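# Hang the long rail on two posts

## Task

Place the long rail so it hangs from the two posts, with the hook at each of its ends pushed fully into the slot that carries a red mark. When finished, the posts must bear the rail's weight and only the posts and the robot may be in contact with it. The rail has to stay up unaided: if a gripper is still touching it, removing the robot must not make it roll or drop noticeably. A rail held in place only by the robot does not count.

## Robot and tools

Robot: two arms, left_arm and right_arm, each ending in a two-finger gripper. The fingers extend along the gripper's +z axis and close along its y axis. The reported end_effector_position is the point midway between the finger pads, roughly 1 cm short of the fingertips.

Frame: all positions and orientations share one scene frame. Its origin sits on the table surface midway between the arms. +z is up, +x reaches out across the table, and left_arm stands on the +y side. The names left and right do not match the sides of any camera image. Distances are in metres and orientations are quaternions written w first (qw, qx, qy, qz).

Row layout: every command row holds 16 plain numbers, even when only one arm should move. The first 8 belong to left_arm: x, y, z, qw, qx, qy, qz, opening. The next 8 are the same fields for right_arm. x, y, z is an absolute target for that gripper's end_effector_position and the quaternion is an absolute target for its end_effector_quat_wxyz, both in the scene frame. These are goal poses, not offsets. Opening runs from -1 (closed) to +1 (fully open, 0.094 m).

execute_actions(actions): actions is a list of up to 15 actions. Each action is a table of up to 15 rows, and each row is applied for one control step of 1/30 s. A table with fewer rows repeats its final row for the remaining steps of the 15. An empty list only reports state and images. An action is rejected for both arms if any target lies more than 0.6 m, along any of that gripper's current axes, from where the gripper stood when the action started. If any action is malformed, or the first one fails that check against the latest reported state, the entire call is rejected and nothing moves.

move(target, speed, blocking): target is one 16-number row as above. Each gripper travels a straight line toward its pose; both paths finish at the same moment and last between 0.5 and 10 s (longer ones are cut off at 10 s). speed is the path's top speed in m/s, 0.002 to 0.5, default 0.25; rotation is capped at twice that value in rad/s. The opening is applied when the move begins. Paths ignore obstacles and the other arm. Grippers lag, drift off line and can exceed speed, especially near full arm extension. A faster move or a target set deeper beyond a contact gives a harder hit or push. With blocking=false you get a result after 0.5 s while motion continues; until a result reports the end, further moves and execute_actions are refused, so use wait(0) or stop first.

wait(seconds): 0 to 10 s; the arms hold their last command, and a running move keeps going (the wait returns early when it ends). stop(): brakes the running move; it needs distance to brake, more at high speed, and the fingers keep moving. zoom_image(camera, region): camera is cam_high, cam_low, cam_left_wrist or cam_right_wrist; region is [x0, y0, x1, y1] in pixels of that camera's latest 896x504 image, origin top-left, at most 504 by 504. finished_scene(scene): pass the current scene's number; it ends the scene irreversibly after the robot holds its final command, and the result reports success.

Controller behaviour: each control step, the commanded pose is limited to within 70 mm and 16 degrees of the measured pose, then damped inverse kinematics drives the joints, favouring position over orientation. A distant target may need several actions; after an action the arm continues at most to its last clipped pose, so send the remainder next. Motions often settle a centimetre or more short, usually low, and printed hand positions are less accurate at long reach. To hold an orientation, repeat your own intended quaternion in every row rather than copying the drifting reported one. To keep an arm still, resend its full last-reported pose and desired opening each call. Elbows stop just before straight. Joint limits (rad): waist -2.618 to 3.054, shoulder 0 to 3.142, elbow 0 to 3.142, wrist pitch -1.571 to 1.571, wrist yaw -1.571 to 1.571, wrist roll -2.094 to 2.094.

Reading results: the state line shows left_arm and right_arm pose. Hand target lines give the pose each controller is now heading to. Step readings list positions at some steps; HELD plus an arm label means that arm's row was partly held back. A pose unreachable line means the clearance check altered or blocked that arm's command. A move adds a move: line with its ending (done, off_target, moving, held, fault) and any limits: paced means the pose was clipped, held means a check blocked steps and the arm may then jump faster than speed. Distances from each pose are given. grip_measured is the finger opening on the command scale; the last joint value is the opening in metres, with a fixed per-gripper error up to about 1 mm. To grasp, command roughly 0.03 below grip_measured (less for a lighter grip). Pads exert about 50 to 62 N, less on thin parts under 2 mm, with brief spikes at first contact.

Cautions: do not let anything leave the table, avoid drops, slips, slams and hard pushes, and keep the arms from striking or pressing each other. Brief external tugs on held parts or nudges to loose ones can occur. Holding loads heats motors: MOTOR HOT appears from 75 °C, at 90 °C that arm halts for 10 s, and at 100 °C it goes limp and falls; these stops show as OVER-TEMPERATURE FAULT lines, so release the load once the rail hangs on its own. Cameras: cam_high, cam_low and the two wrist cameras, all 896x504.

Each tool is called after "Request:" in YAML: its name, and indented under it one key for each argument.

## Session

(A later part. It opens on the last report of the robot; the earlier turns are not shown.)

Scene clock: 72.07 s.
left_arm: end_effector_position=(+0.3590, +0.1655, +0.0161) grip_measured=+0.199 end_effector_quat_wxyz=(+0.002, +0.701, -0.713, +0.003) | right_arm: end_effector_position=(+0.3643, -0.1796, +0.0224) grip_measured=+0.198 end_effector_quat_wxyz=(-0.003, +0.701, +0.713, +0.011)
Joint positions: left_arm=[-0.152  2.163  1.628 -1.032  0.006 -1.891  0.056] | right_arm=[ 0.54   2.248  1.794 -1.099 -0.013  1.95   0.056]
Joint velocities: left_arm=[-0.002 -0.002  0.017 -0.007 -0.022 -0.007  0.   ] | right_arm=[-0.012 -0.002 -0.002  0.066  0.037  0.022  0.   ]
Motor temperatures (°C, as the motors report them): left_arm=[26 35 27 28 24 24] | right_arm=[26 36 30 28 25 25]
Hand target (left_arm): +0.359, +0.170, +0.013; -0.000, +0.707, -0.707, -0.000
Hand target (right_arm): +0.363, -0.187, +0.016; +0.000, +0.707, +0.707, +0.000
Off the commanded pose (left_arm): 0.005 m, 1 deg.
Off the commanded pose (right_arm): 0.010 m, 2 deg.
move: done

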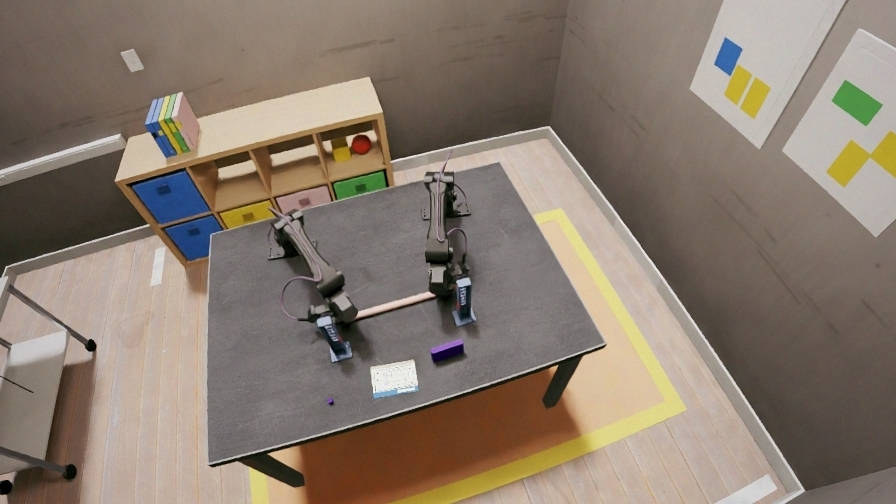

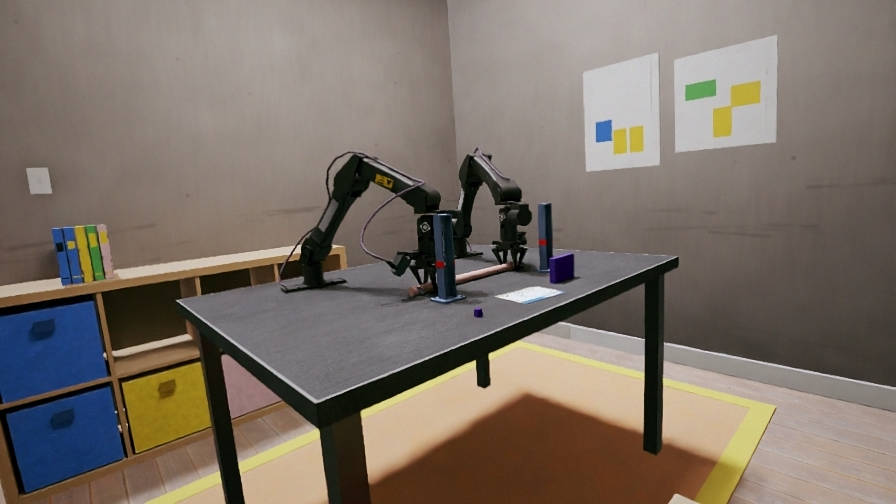

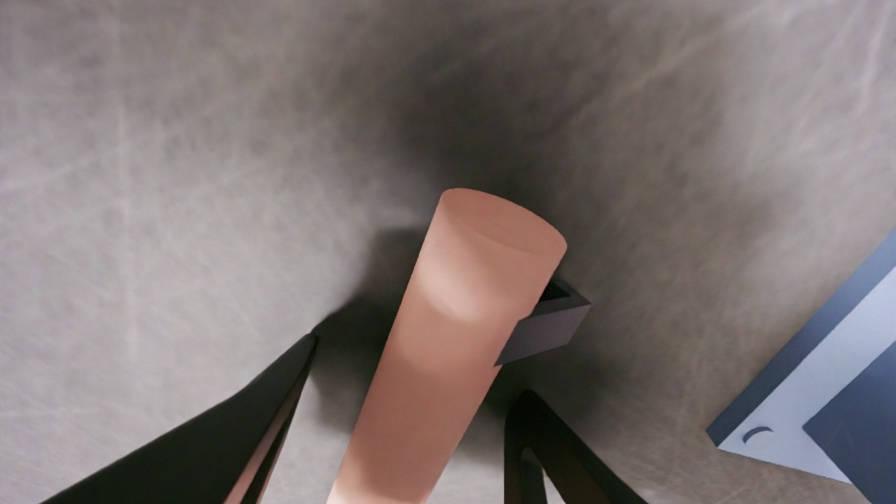

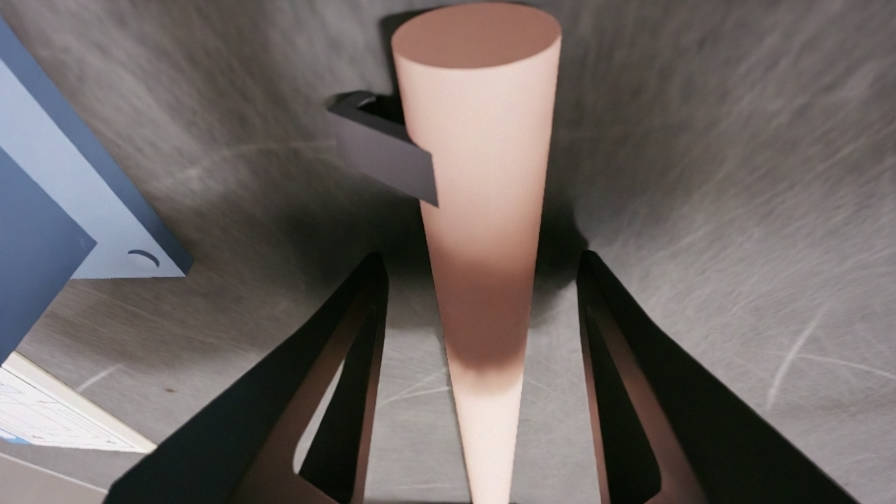

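Request:
move:
  target: [0.359,0.148,0.014,0,0.707,-0.707,0,0.2,0.362,-0.18,0.014,0,0.707,0.707,0,0.2]
  speed: 0.04

Request:
move:
  target: [0.359,0.15,0.014,0,0.707,-0.707,0,-0.53,0.362,-0.18,0.016,0,0.707,0.707,0,-0.52]

Request:
move:
  target: [0.36,0.15,0.07,0,0.707,-0.707,0,-0.53,0.362,-0.18,0.07,0,0.707,0.707,0,-0.52]
  speed: 0.08

Request:
move:
  target: [0.435,0.16,0.127,-0.28,0.65,-0.65,0.28,-0.53,0.43,-0.17,0.123,0.28,0.65,0.65,0.28,-0.52]
  speed: 0.1

Scene clock: 73.13 s.
left_arm: end_effector_position=(+0.3589, +0.1517, +0.0153) grip_measured=+0.199 end_effector_quat_wxyz=(+0.000, +0.707, -0.707, +0.005) | right_arm: end_effector_position=(+0.3651, -0.1791, +0.0224) grip_measured=+0.198 end_effector_quat_wxyz=(-0.003, +0.706, +0.708, +0.013)
Joint positions: left_arm=[-0.185  2.176  1.646 -1.031  0.004 -1.94   0.056] | right_arm=[ 0.54   2.248  1.794 -1.095 -0.014  1.964  0.056]
Joint velocities: left_arm=[ 0.002 -0.022 -0.007  0.037  0.037 -0.022 -0.   ] | right_arm=[-0.007 -0.012 -0.002  0.007 -0.007  0.037 -0.001]
Motor temperatures (°C, as the motors report them): left_arm=[26 35 27 28 24 24] | right_arm=[26 36 30 28 25 25]
Hand target (left_arm): +0.359, +0.148, +0.014; +0.001, +0.707, -0.707, +0.000
Hand target (right_arm): +0.362, -0.180, +0.014; -0.000, +0.707, +0.707, +0.000
Off the commanded pose (left_arm): 0.004 m, 1 deg.
Off the commanded pose (right_arm): 0.009 m, 1 deg.
move: done

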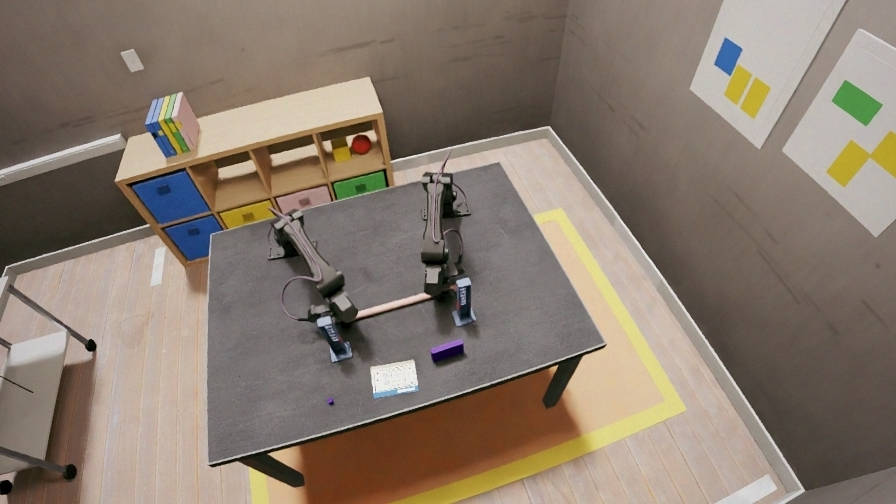

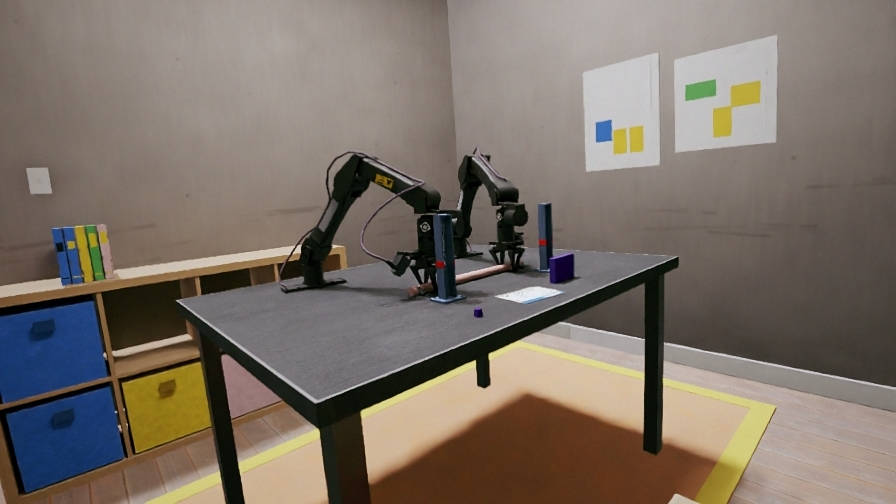

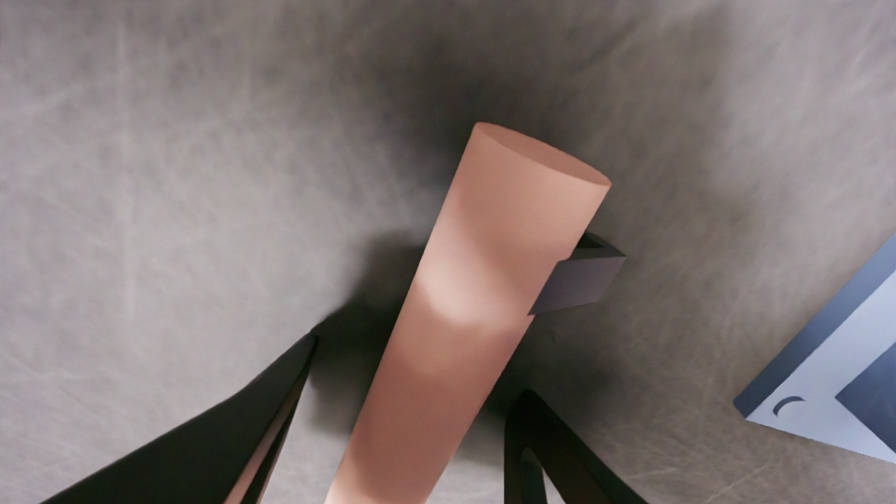

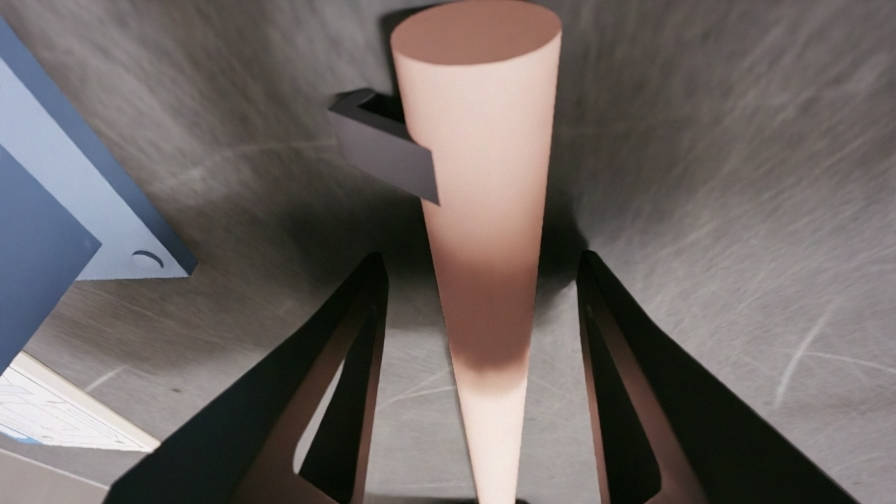

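Scene clock: 73.83 s.
left_arm: end_effector_position=(+0.3593, +0.1516, +0.0153) grip_measured=-0.502 end_effector_quat_wxyz=(-0.000, +0.707, -0.708, +0.006) | right_arm: end_effector_position=(+0.3649, -0.1790, +0.0221) grip_measured=-0.487 end_effector_quat_wxyz=(-0.003, +0.706, +0.708, +0.012)
Joint positions: left_arm=[-0.185  2.176  1.646 -1.029  0.004 -1.94   0.023] | right_arm=[ 0.54   2.249  1.794 -1.096 -0.016  1.963  0.024]
Joint velocities: left_arm=[-0.007  0.027  0.002 -0.007  0.051 -0.007  0.001] | right_arm=[-0.007  0.007 -0.002 -0.022 -0.007 -0.037 -0.   ]
Motor temperatures (°C, as the motors report them): left_arm=[26 35 27 28 24 24] | right_arm=[26 36 30 28 24 25]
Hand target (left_arm): +0.359, +0.150, +0.014; +0.000, +0.707, -0.707, +0.000
Hand target (right_arm): +0.362, -0.180, +0.016; +0.000, +0.707, +0.707, +0.000
Off the commanded pose (left_arm): 0.002 m, 1 deg.
Off the commanded pose (right_arm): 0.007 m, 1 deg.
move: done

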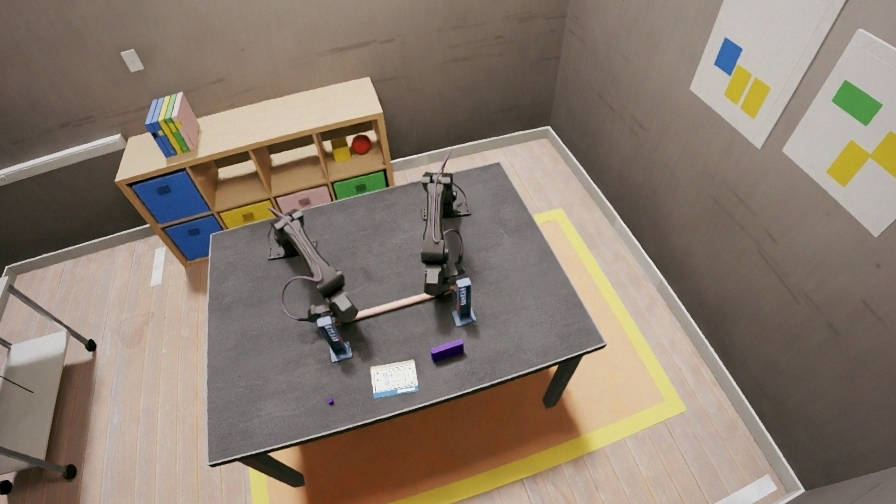

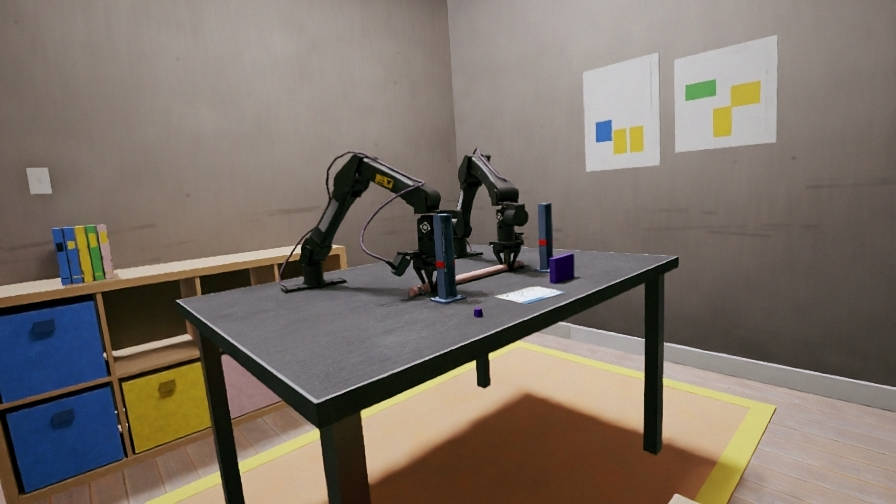

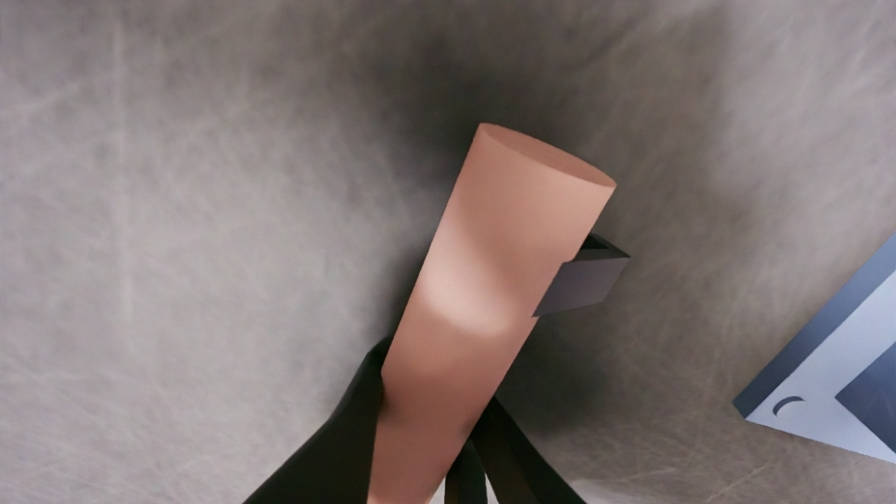

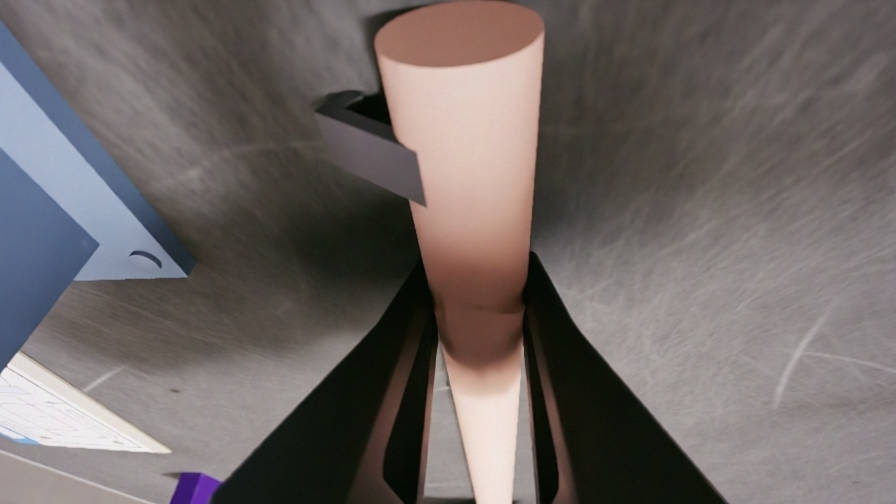

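Scene clock: 74.97 s.
left_arm: end_effector_position=(+0.3566, +0.1522, +0.0497) grip_measured=-0.502 end_effector_quat_wxyz=(+0.009, +0.706, -0.708, -0.012) | right_arm: end_effector_position=(+0.3601, -0.1793, +0.0524) grip_measured=-0.487 end_effector_quat_wxyz=(-0.014, +0.706, +0.708, -0.003)
Joint positions: left_arm=[-0.185  2.176  1.785 -1.211  0.006 -1.939  0.023] | right_arm=[ 0.54   2.249  1.916 -1.254 -0.024  1.963  0.024]
Joint velocities: left_arm=[-0.002  0.012  0.007  0.11   0.007 -0.022  0.001] | right_arm=[-0.002  0.002  0.002 -0.037 -0.095 -0.022 -0.001]
Motor temperatures (°C, as the motors report them): left_arm=[26 35 27 28 24 24] | right_arm=[26 36 30 28 24 25]
Hand target (left_arm): +0.359, +0.150, +0.070; +0.000, +0.707, -0.707, +0.001
Hand target (right_arm): +0.361, -0.180, +0.070; -0.000, +0.707, +0.707, +0.001
Off the commanded pose (left_arm): 0.021 m, 2 deg.
Off the commanded pose (right_arm): 0.018 m, 2 deg.
move: off_target (left_arm, right_arm)

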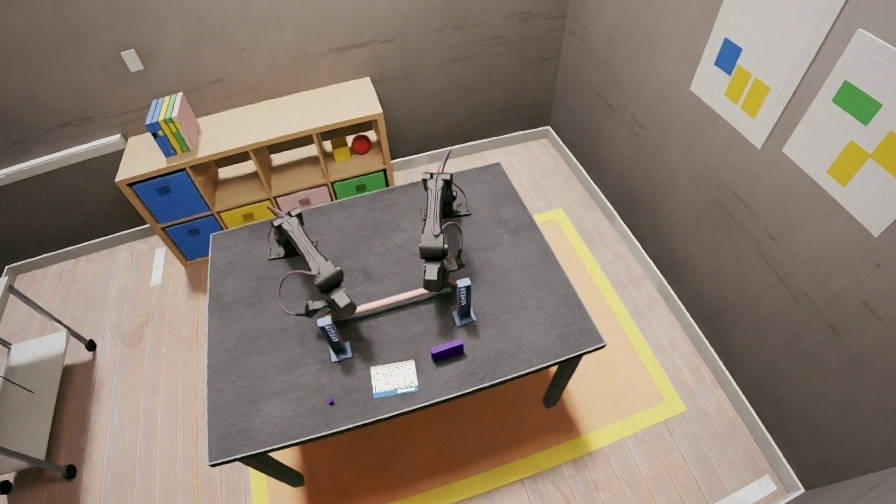

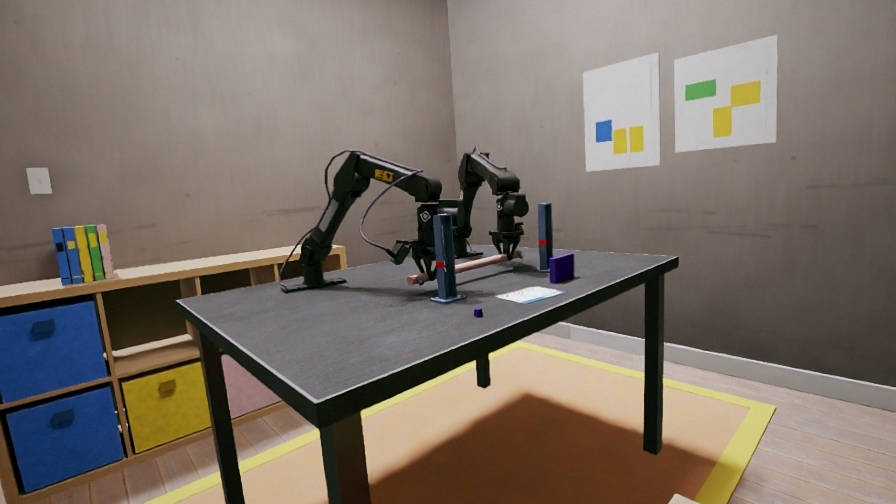

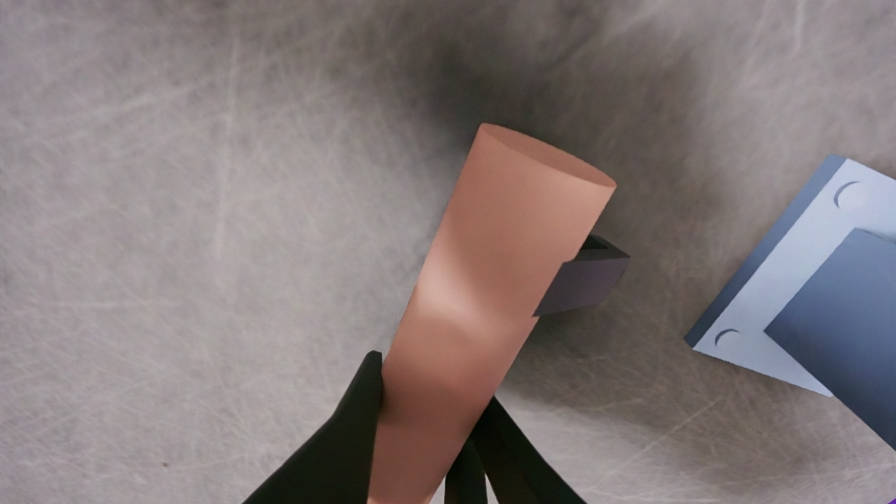

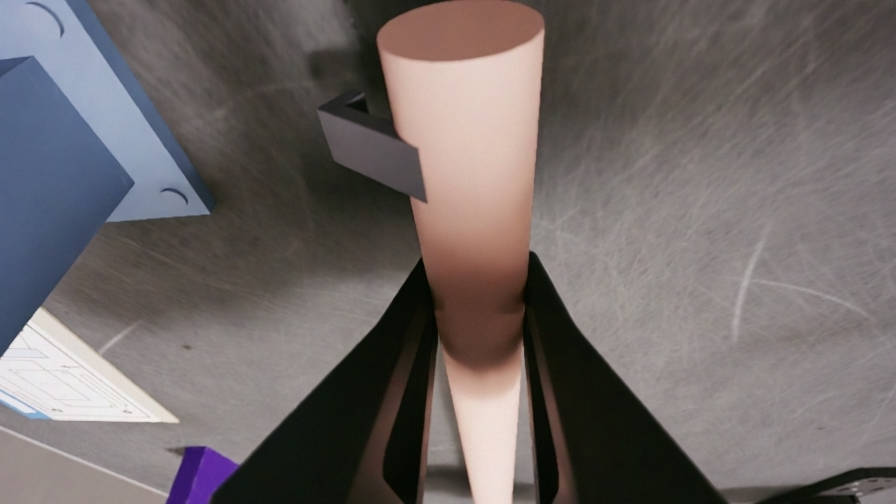

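Scene clock: 79.70 s.
left_arm: end_effector_position=(+0.4262, +0.1619, +0.1024) grip_measured=-0.502 end_effector_quat_wxyz=(-0.255, +0.656, -0.665, +0.249) | right_arm: end_effector_position=(+0.4248, -0.1691, +0.1079) grip_measured=-0.487 end_effector_quat_wxyz=(+0.248, +0.664, +0.653, +0.267)
Joint positions: left_arm=[-0.213  1.804  1.217 -0.296 -0.265 -1.861  0.023] | right_arm=[ 0.624  1.877  1.325 -0.326  0.3    1.958  0.024]
Joint velocities: left_arm=[-0.007  0.017 -0.012 -0.007  0.007 -0.037 -0.001] | right_arm=[-0.007  0.007  0.007  0.022  0.007 -0.022 -0.001]
Motor temperatures (°C, as the motors report them): left_arm=[26 36 27 28 24 24] | right_arm=[26 37 29 28 25 25]
Hand target (left_arm): +0.433, +0.161, +0.129; -0.284, +0.645, -0.654, +0.275
Hand target (right_arm): +0.428, -0.170, +0.128; +0.276, +0.650, +0.650, +0.281
Off the commanded pose (left_arm): 0.026 m, 5 deg.
Off the commanded pose (right_arm): 0.016 m, 4 deg.
move: off_target (left_arm, right_arm)

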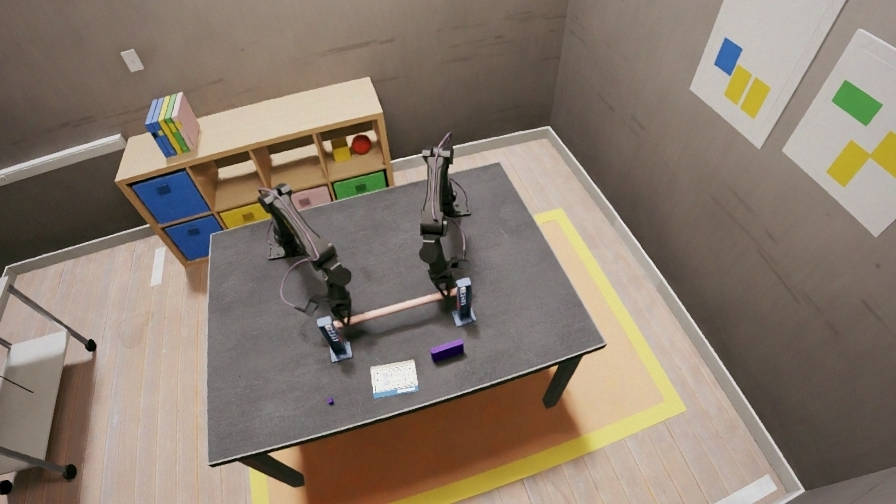

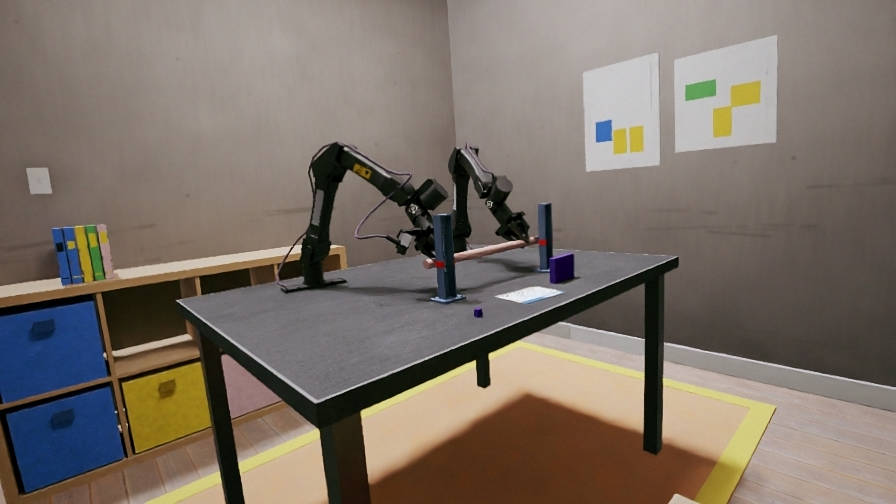

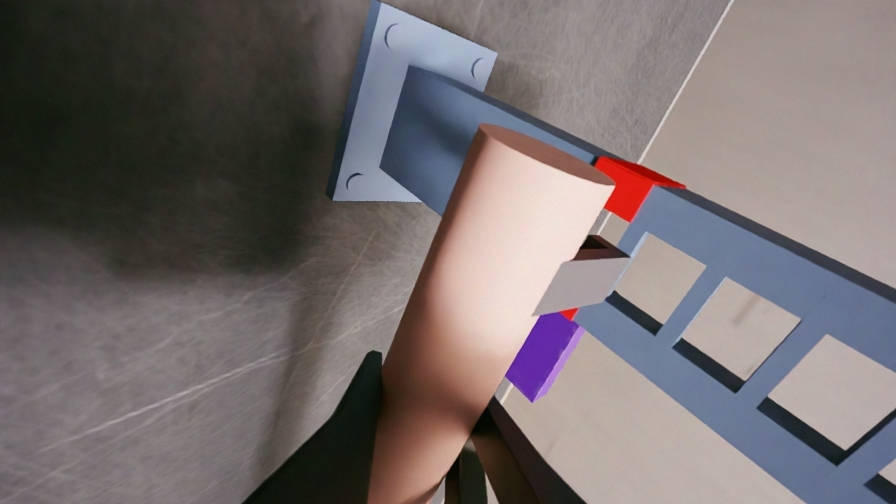

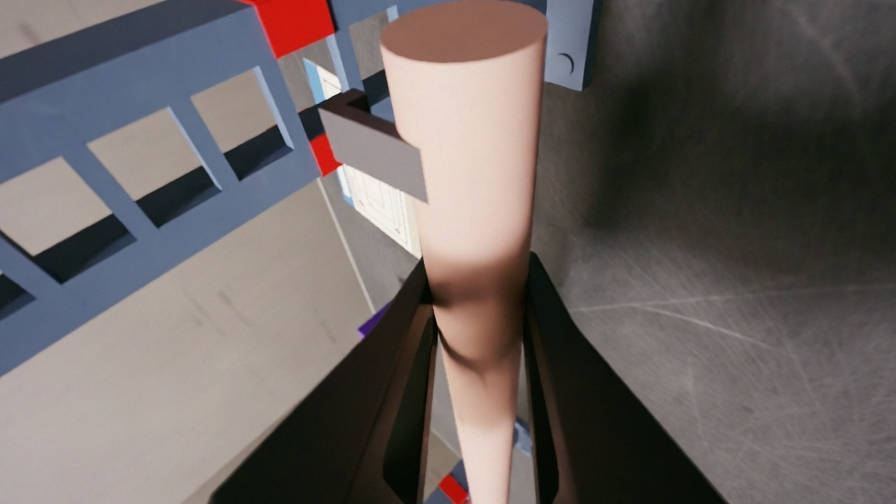

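Request:
move:
  target: [0.435,0.155,0.121,-0.28,0.65,-0.65,0.28,-0.53,0.432,-0.175,0.119,0.28,0.65,0.65,0.28,-0.52]
  speed: 0.03

Scene clock: 82.00 s.
left_arm: end_effector_position=(+0.4264, +0.1612, +0.1016) grip_measured=-0.502 end_effector_quat_wxyz=(-0.260, +0.655, -0.663, +0.251) | right_arm: end_effector_position=(+0.4260, -0.1694, +0.1057) grip_measured=-0.487 end_effector_quat_wxyz=(+0.253, +0.662, +0.651, +0.271)
Joint positions: left_arm=[-0.219  1.804  1.206 -0.277 -0.277 -1.863  0.023] | right_arm=[ 0.624  1.877  1.306 -0.292  0.305  1.952  0.024]
Joint velocities: left_arm=[-0.007  0.012 -0.007  0.007 -0.022  0.066  0.   ] | right_arm=[-0.002  0.007 -0.002 -0.066 -0.081 -0.066 -0.   ]
Motor temperatures (°C, as the motors report them): left_arm=[26 36 27 28 24 24] | right_arm=[26 37 29 28 25 25]
Hand target (left_arm): +0.434, +0.155, +0.121; -0.279, +0.650, -0.650, +0.279
Hand target (right_arm): +0.431, -0.175, +0.119; +0.279, +0.650, +0.649, +0.279
Off the commanded pose (left_arm): 0.022 m, 4 deg.
Off the commanded pose (right_arm): 0.016 m, 4 deg.
move: off_target (left_arm, right_arm)

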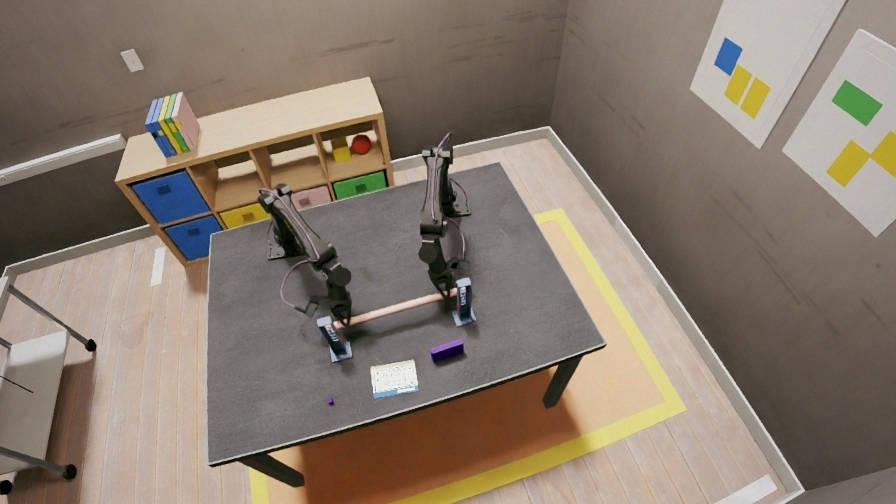

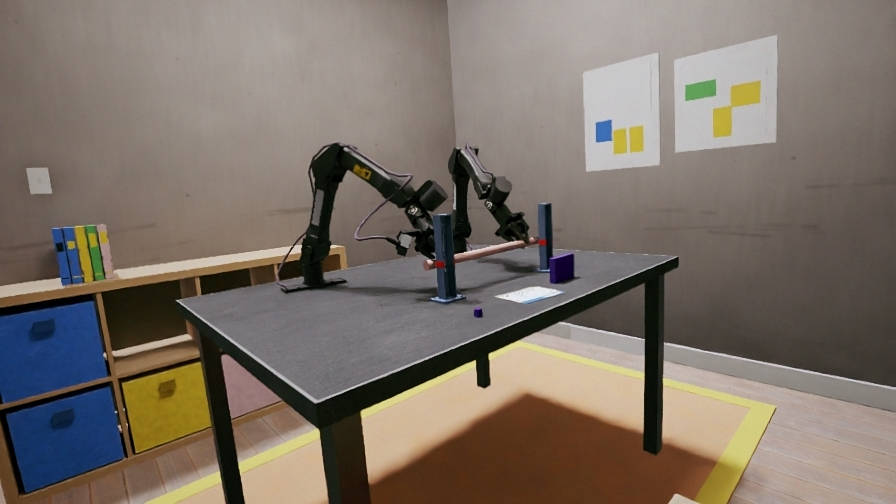

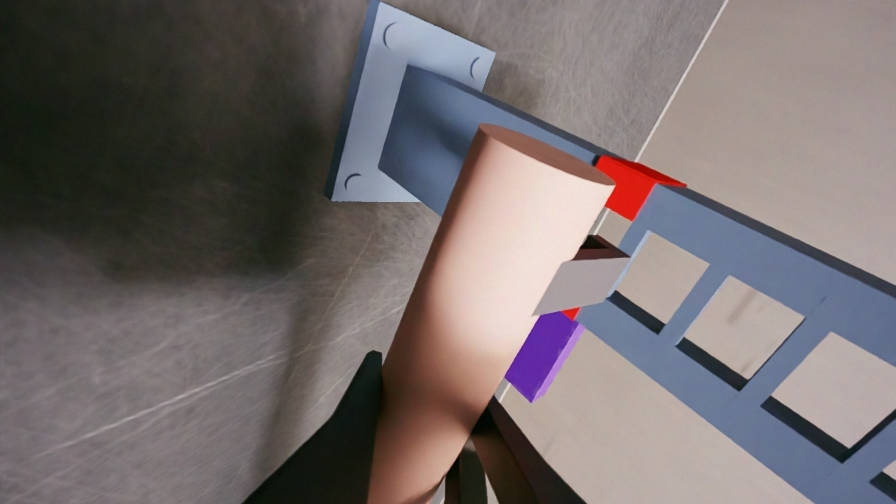

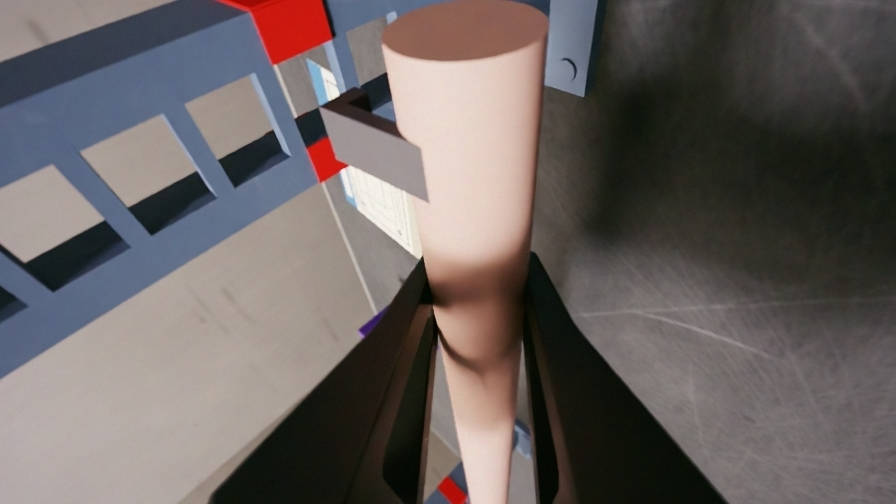

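Request:
move:
  target: [0.444,0.153,0.111,-0.28,0.65,-0.65,0.28,-0.53,0.441,-0.177,0.116,0.28,0.65,0.65,0.28,-0.52]
  speed: 0.03

Scene clock: 83.63 s.
left_arm: end_effector_position=(+0.4318, +0.1581, +0.0944) grip_measured=-0.502 end_effector_quat_wxyz=(-0.260, +0.655, -0.662, +0.256) | right_arm: end_effector_position=(+0.4299, -0.1728, +0.1032) grip_measured=-0.487 end_effector_quat_wxyz=(+0.254, +0.660, +0.653, +0.271)
Joint positions: left_arm=[-0.219  1.832  1.206 -0.241 -0.273 -1.865  0.023] | right_arm=[ 0.612  1.887  1.306 -0.278  0.299  1.937  0.024]
Joint velocities: left_arm=[-0.002  0.007 -0.002  0.022 -0.037 -0.081 -0.   ] | right_arm=[-0.017 -0.012  0.012  0.066  0.007 -0.037  0.001]
Motor temperatures (°C, as the motors report them): left_arm=[26 36 27 28 24 24] | right_arm=[26 37 29 28 25 25]
Hand target (left_arm): +0.443, +0.153, +0.112; -0.280, +0.650, -0.649, +0.279
Hand target (right_arm): +0.440, -0.177, +0.116; +0.280, +0.650, +0.649, +0.279
Off the commanded pose (left_arm): 0.021 m, 4 deg.
Off the commanded pose (right_arm): 0.017 m, 3 deg.
move: off_target (left_arm, right_arm)

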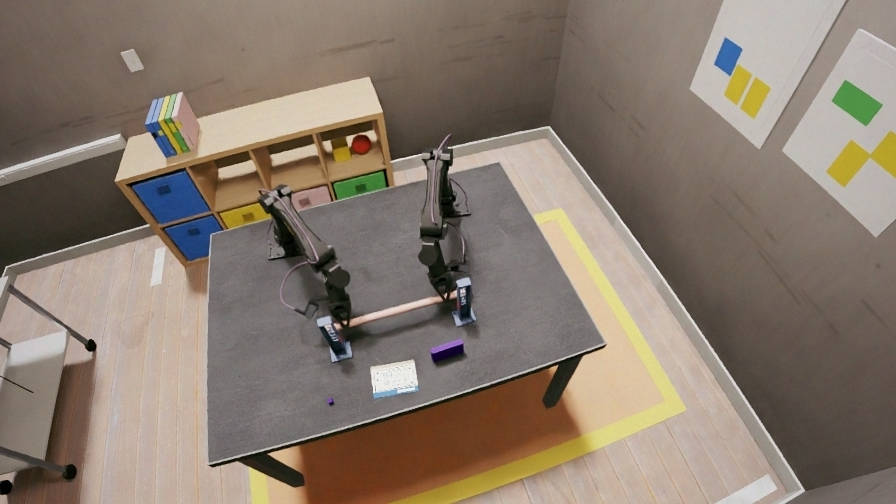

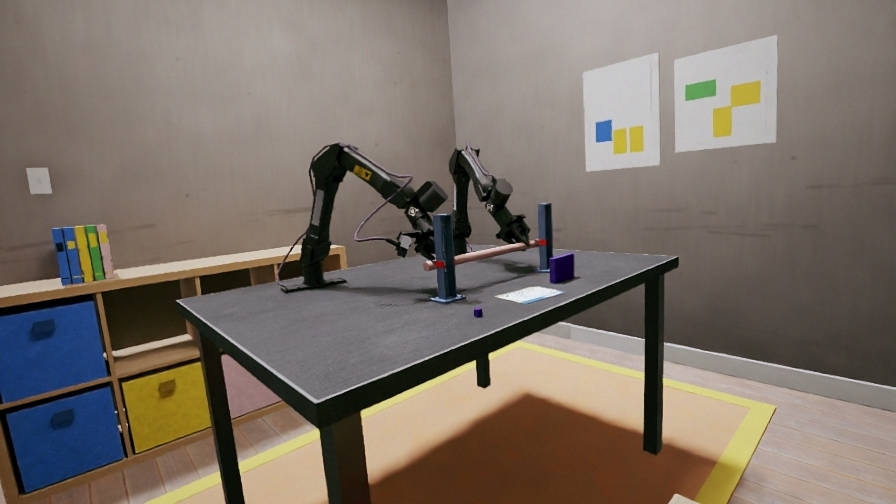

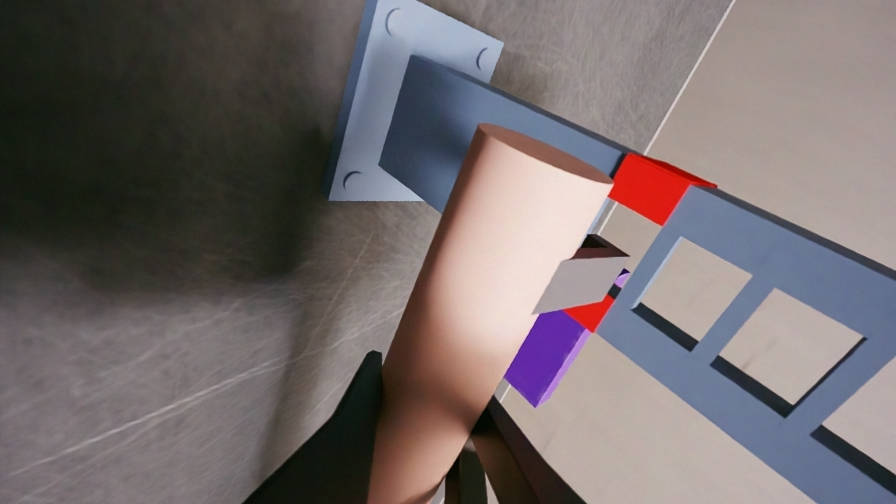

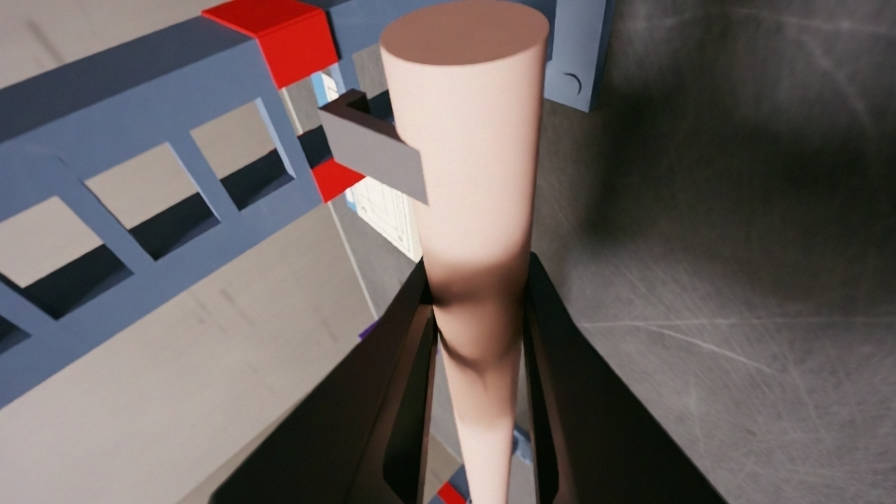

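Request:
move:
  target: [0.455,0.153,0.119,-0.28,0.65,-0.65,0.28,-0.53,0.454,-0.177,0.121,0.28,0.65,0.65,0.28,-0.52]
  speed: 0.02

Scene clock: 85.70 s.
left_arm: end_effector_position=(+0.4392, +0.1548, +0.0965) grip_measured=-0.502 end_effector_quat_wxyz=(-0.259, +0.656, -0.660, +0.257) | right_arm: end_effector_position=(+0.4406, -0.1758, +0.1043) grip_measured=-0.487 end_effector_quat_wxyz=(+0.256, +0.660, +0.654, +0.269)
Joint positions: left_arm=[-0.219  1.857  1.247 -0.255 -0.272 -1.868  0.023] | right_arm=[ 0.595  1.916  1.352 -0.293  0.292  1.92   0.024]
Joint velocities: left_arm=[-0.012 -0.012  0.007  0.051 -0.007 -0.007 -0.   ] | right_arm=[-0.007  0.002 -0.002  0.007  0.037  0.037 -0.001]
Motor temperatures (°C, as the motors report them): left_arm=[26 36 28 29 24 24] | right_arm=[26 37 30 29 25 25]
Hand target (left_arm): +0.454, +0.154, +0.120; -0.280, +0.649, -0.649, +0.280
Hand target (right_arm): +0.453, -0.178, +0.122; +0.280, +0.650, +0.649, +0.280
Off the commanded pose (left_arm): 0.028 m, 4 deg.
Off the commanded pose (right_arm): 0.021 m, 3 deg.
move: off_target (left_arm, right_arm)

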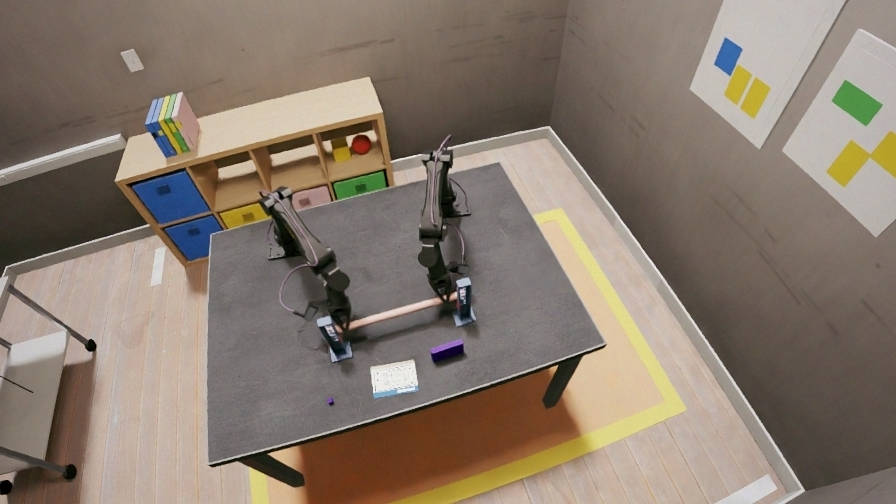

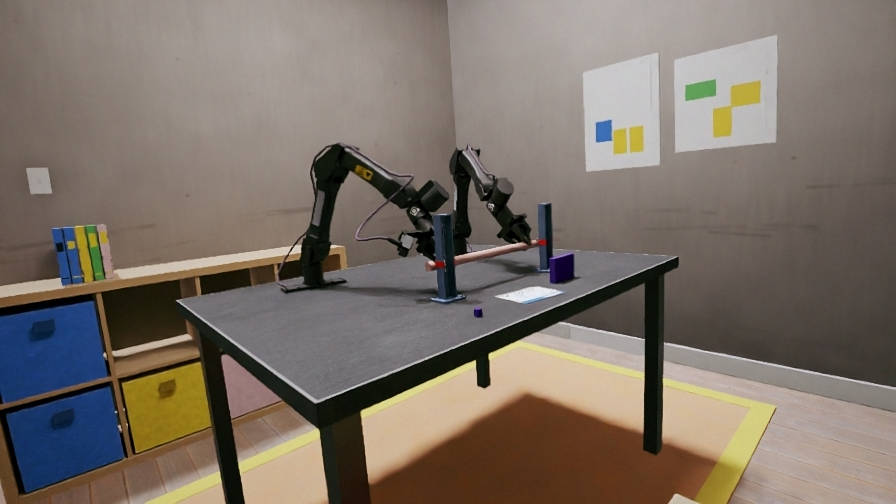

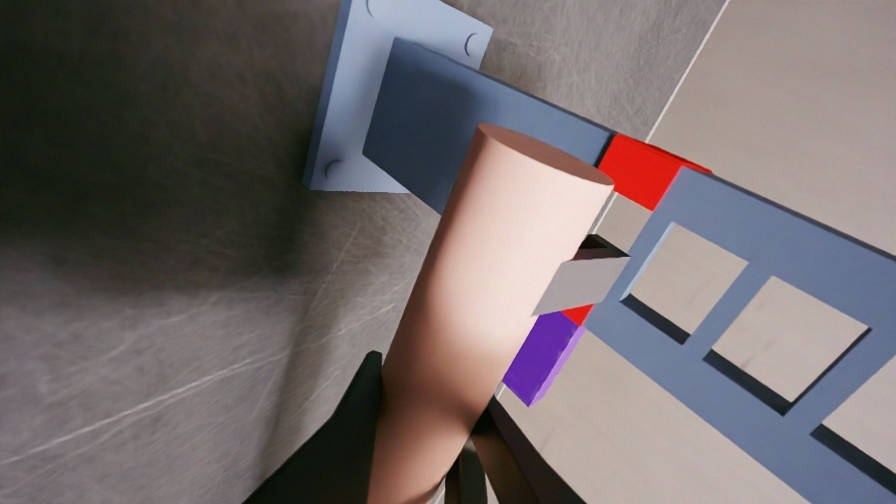

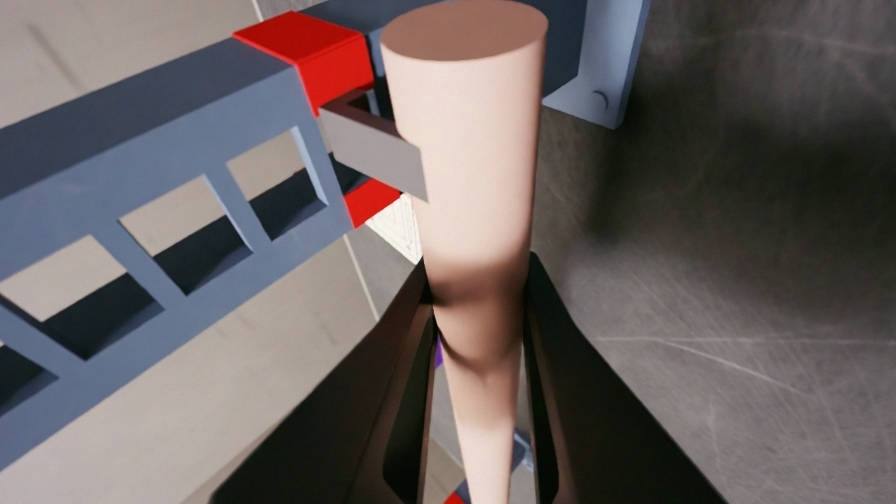

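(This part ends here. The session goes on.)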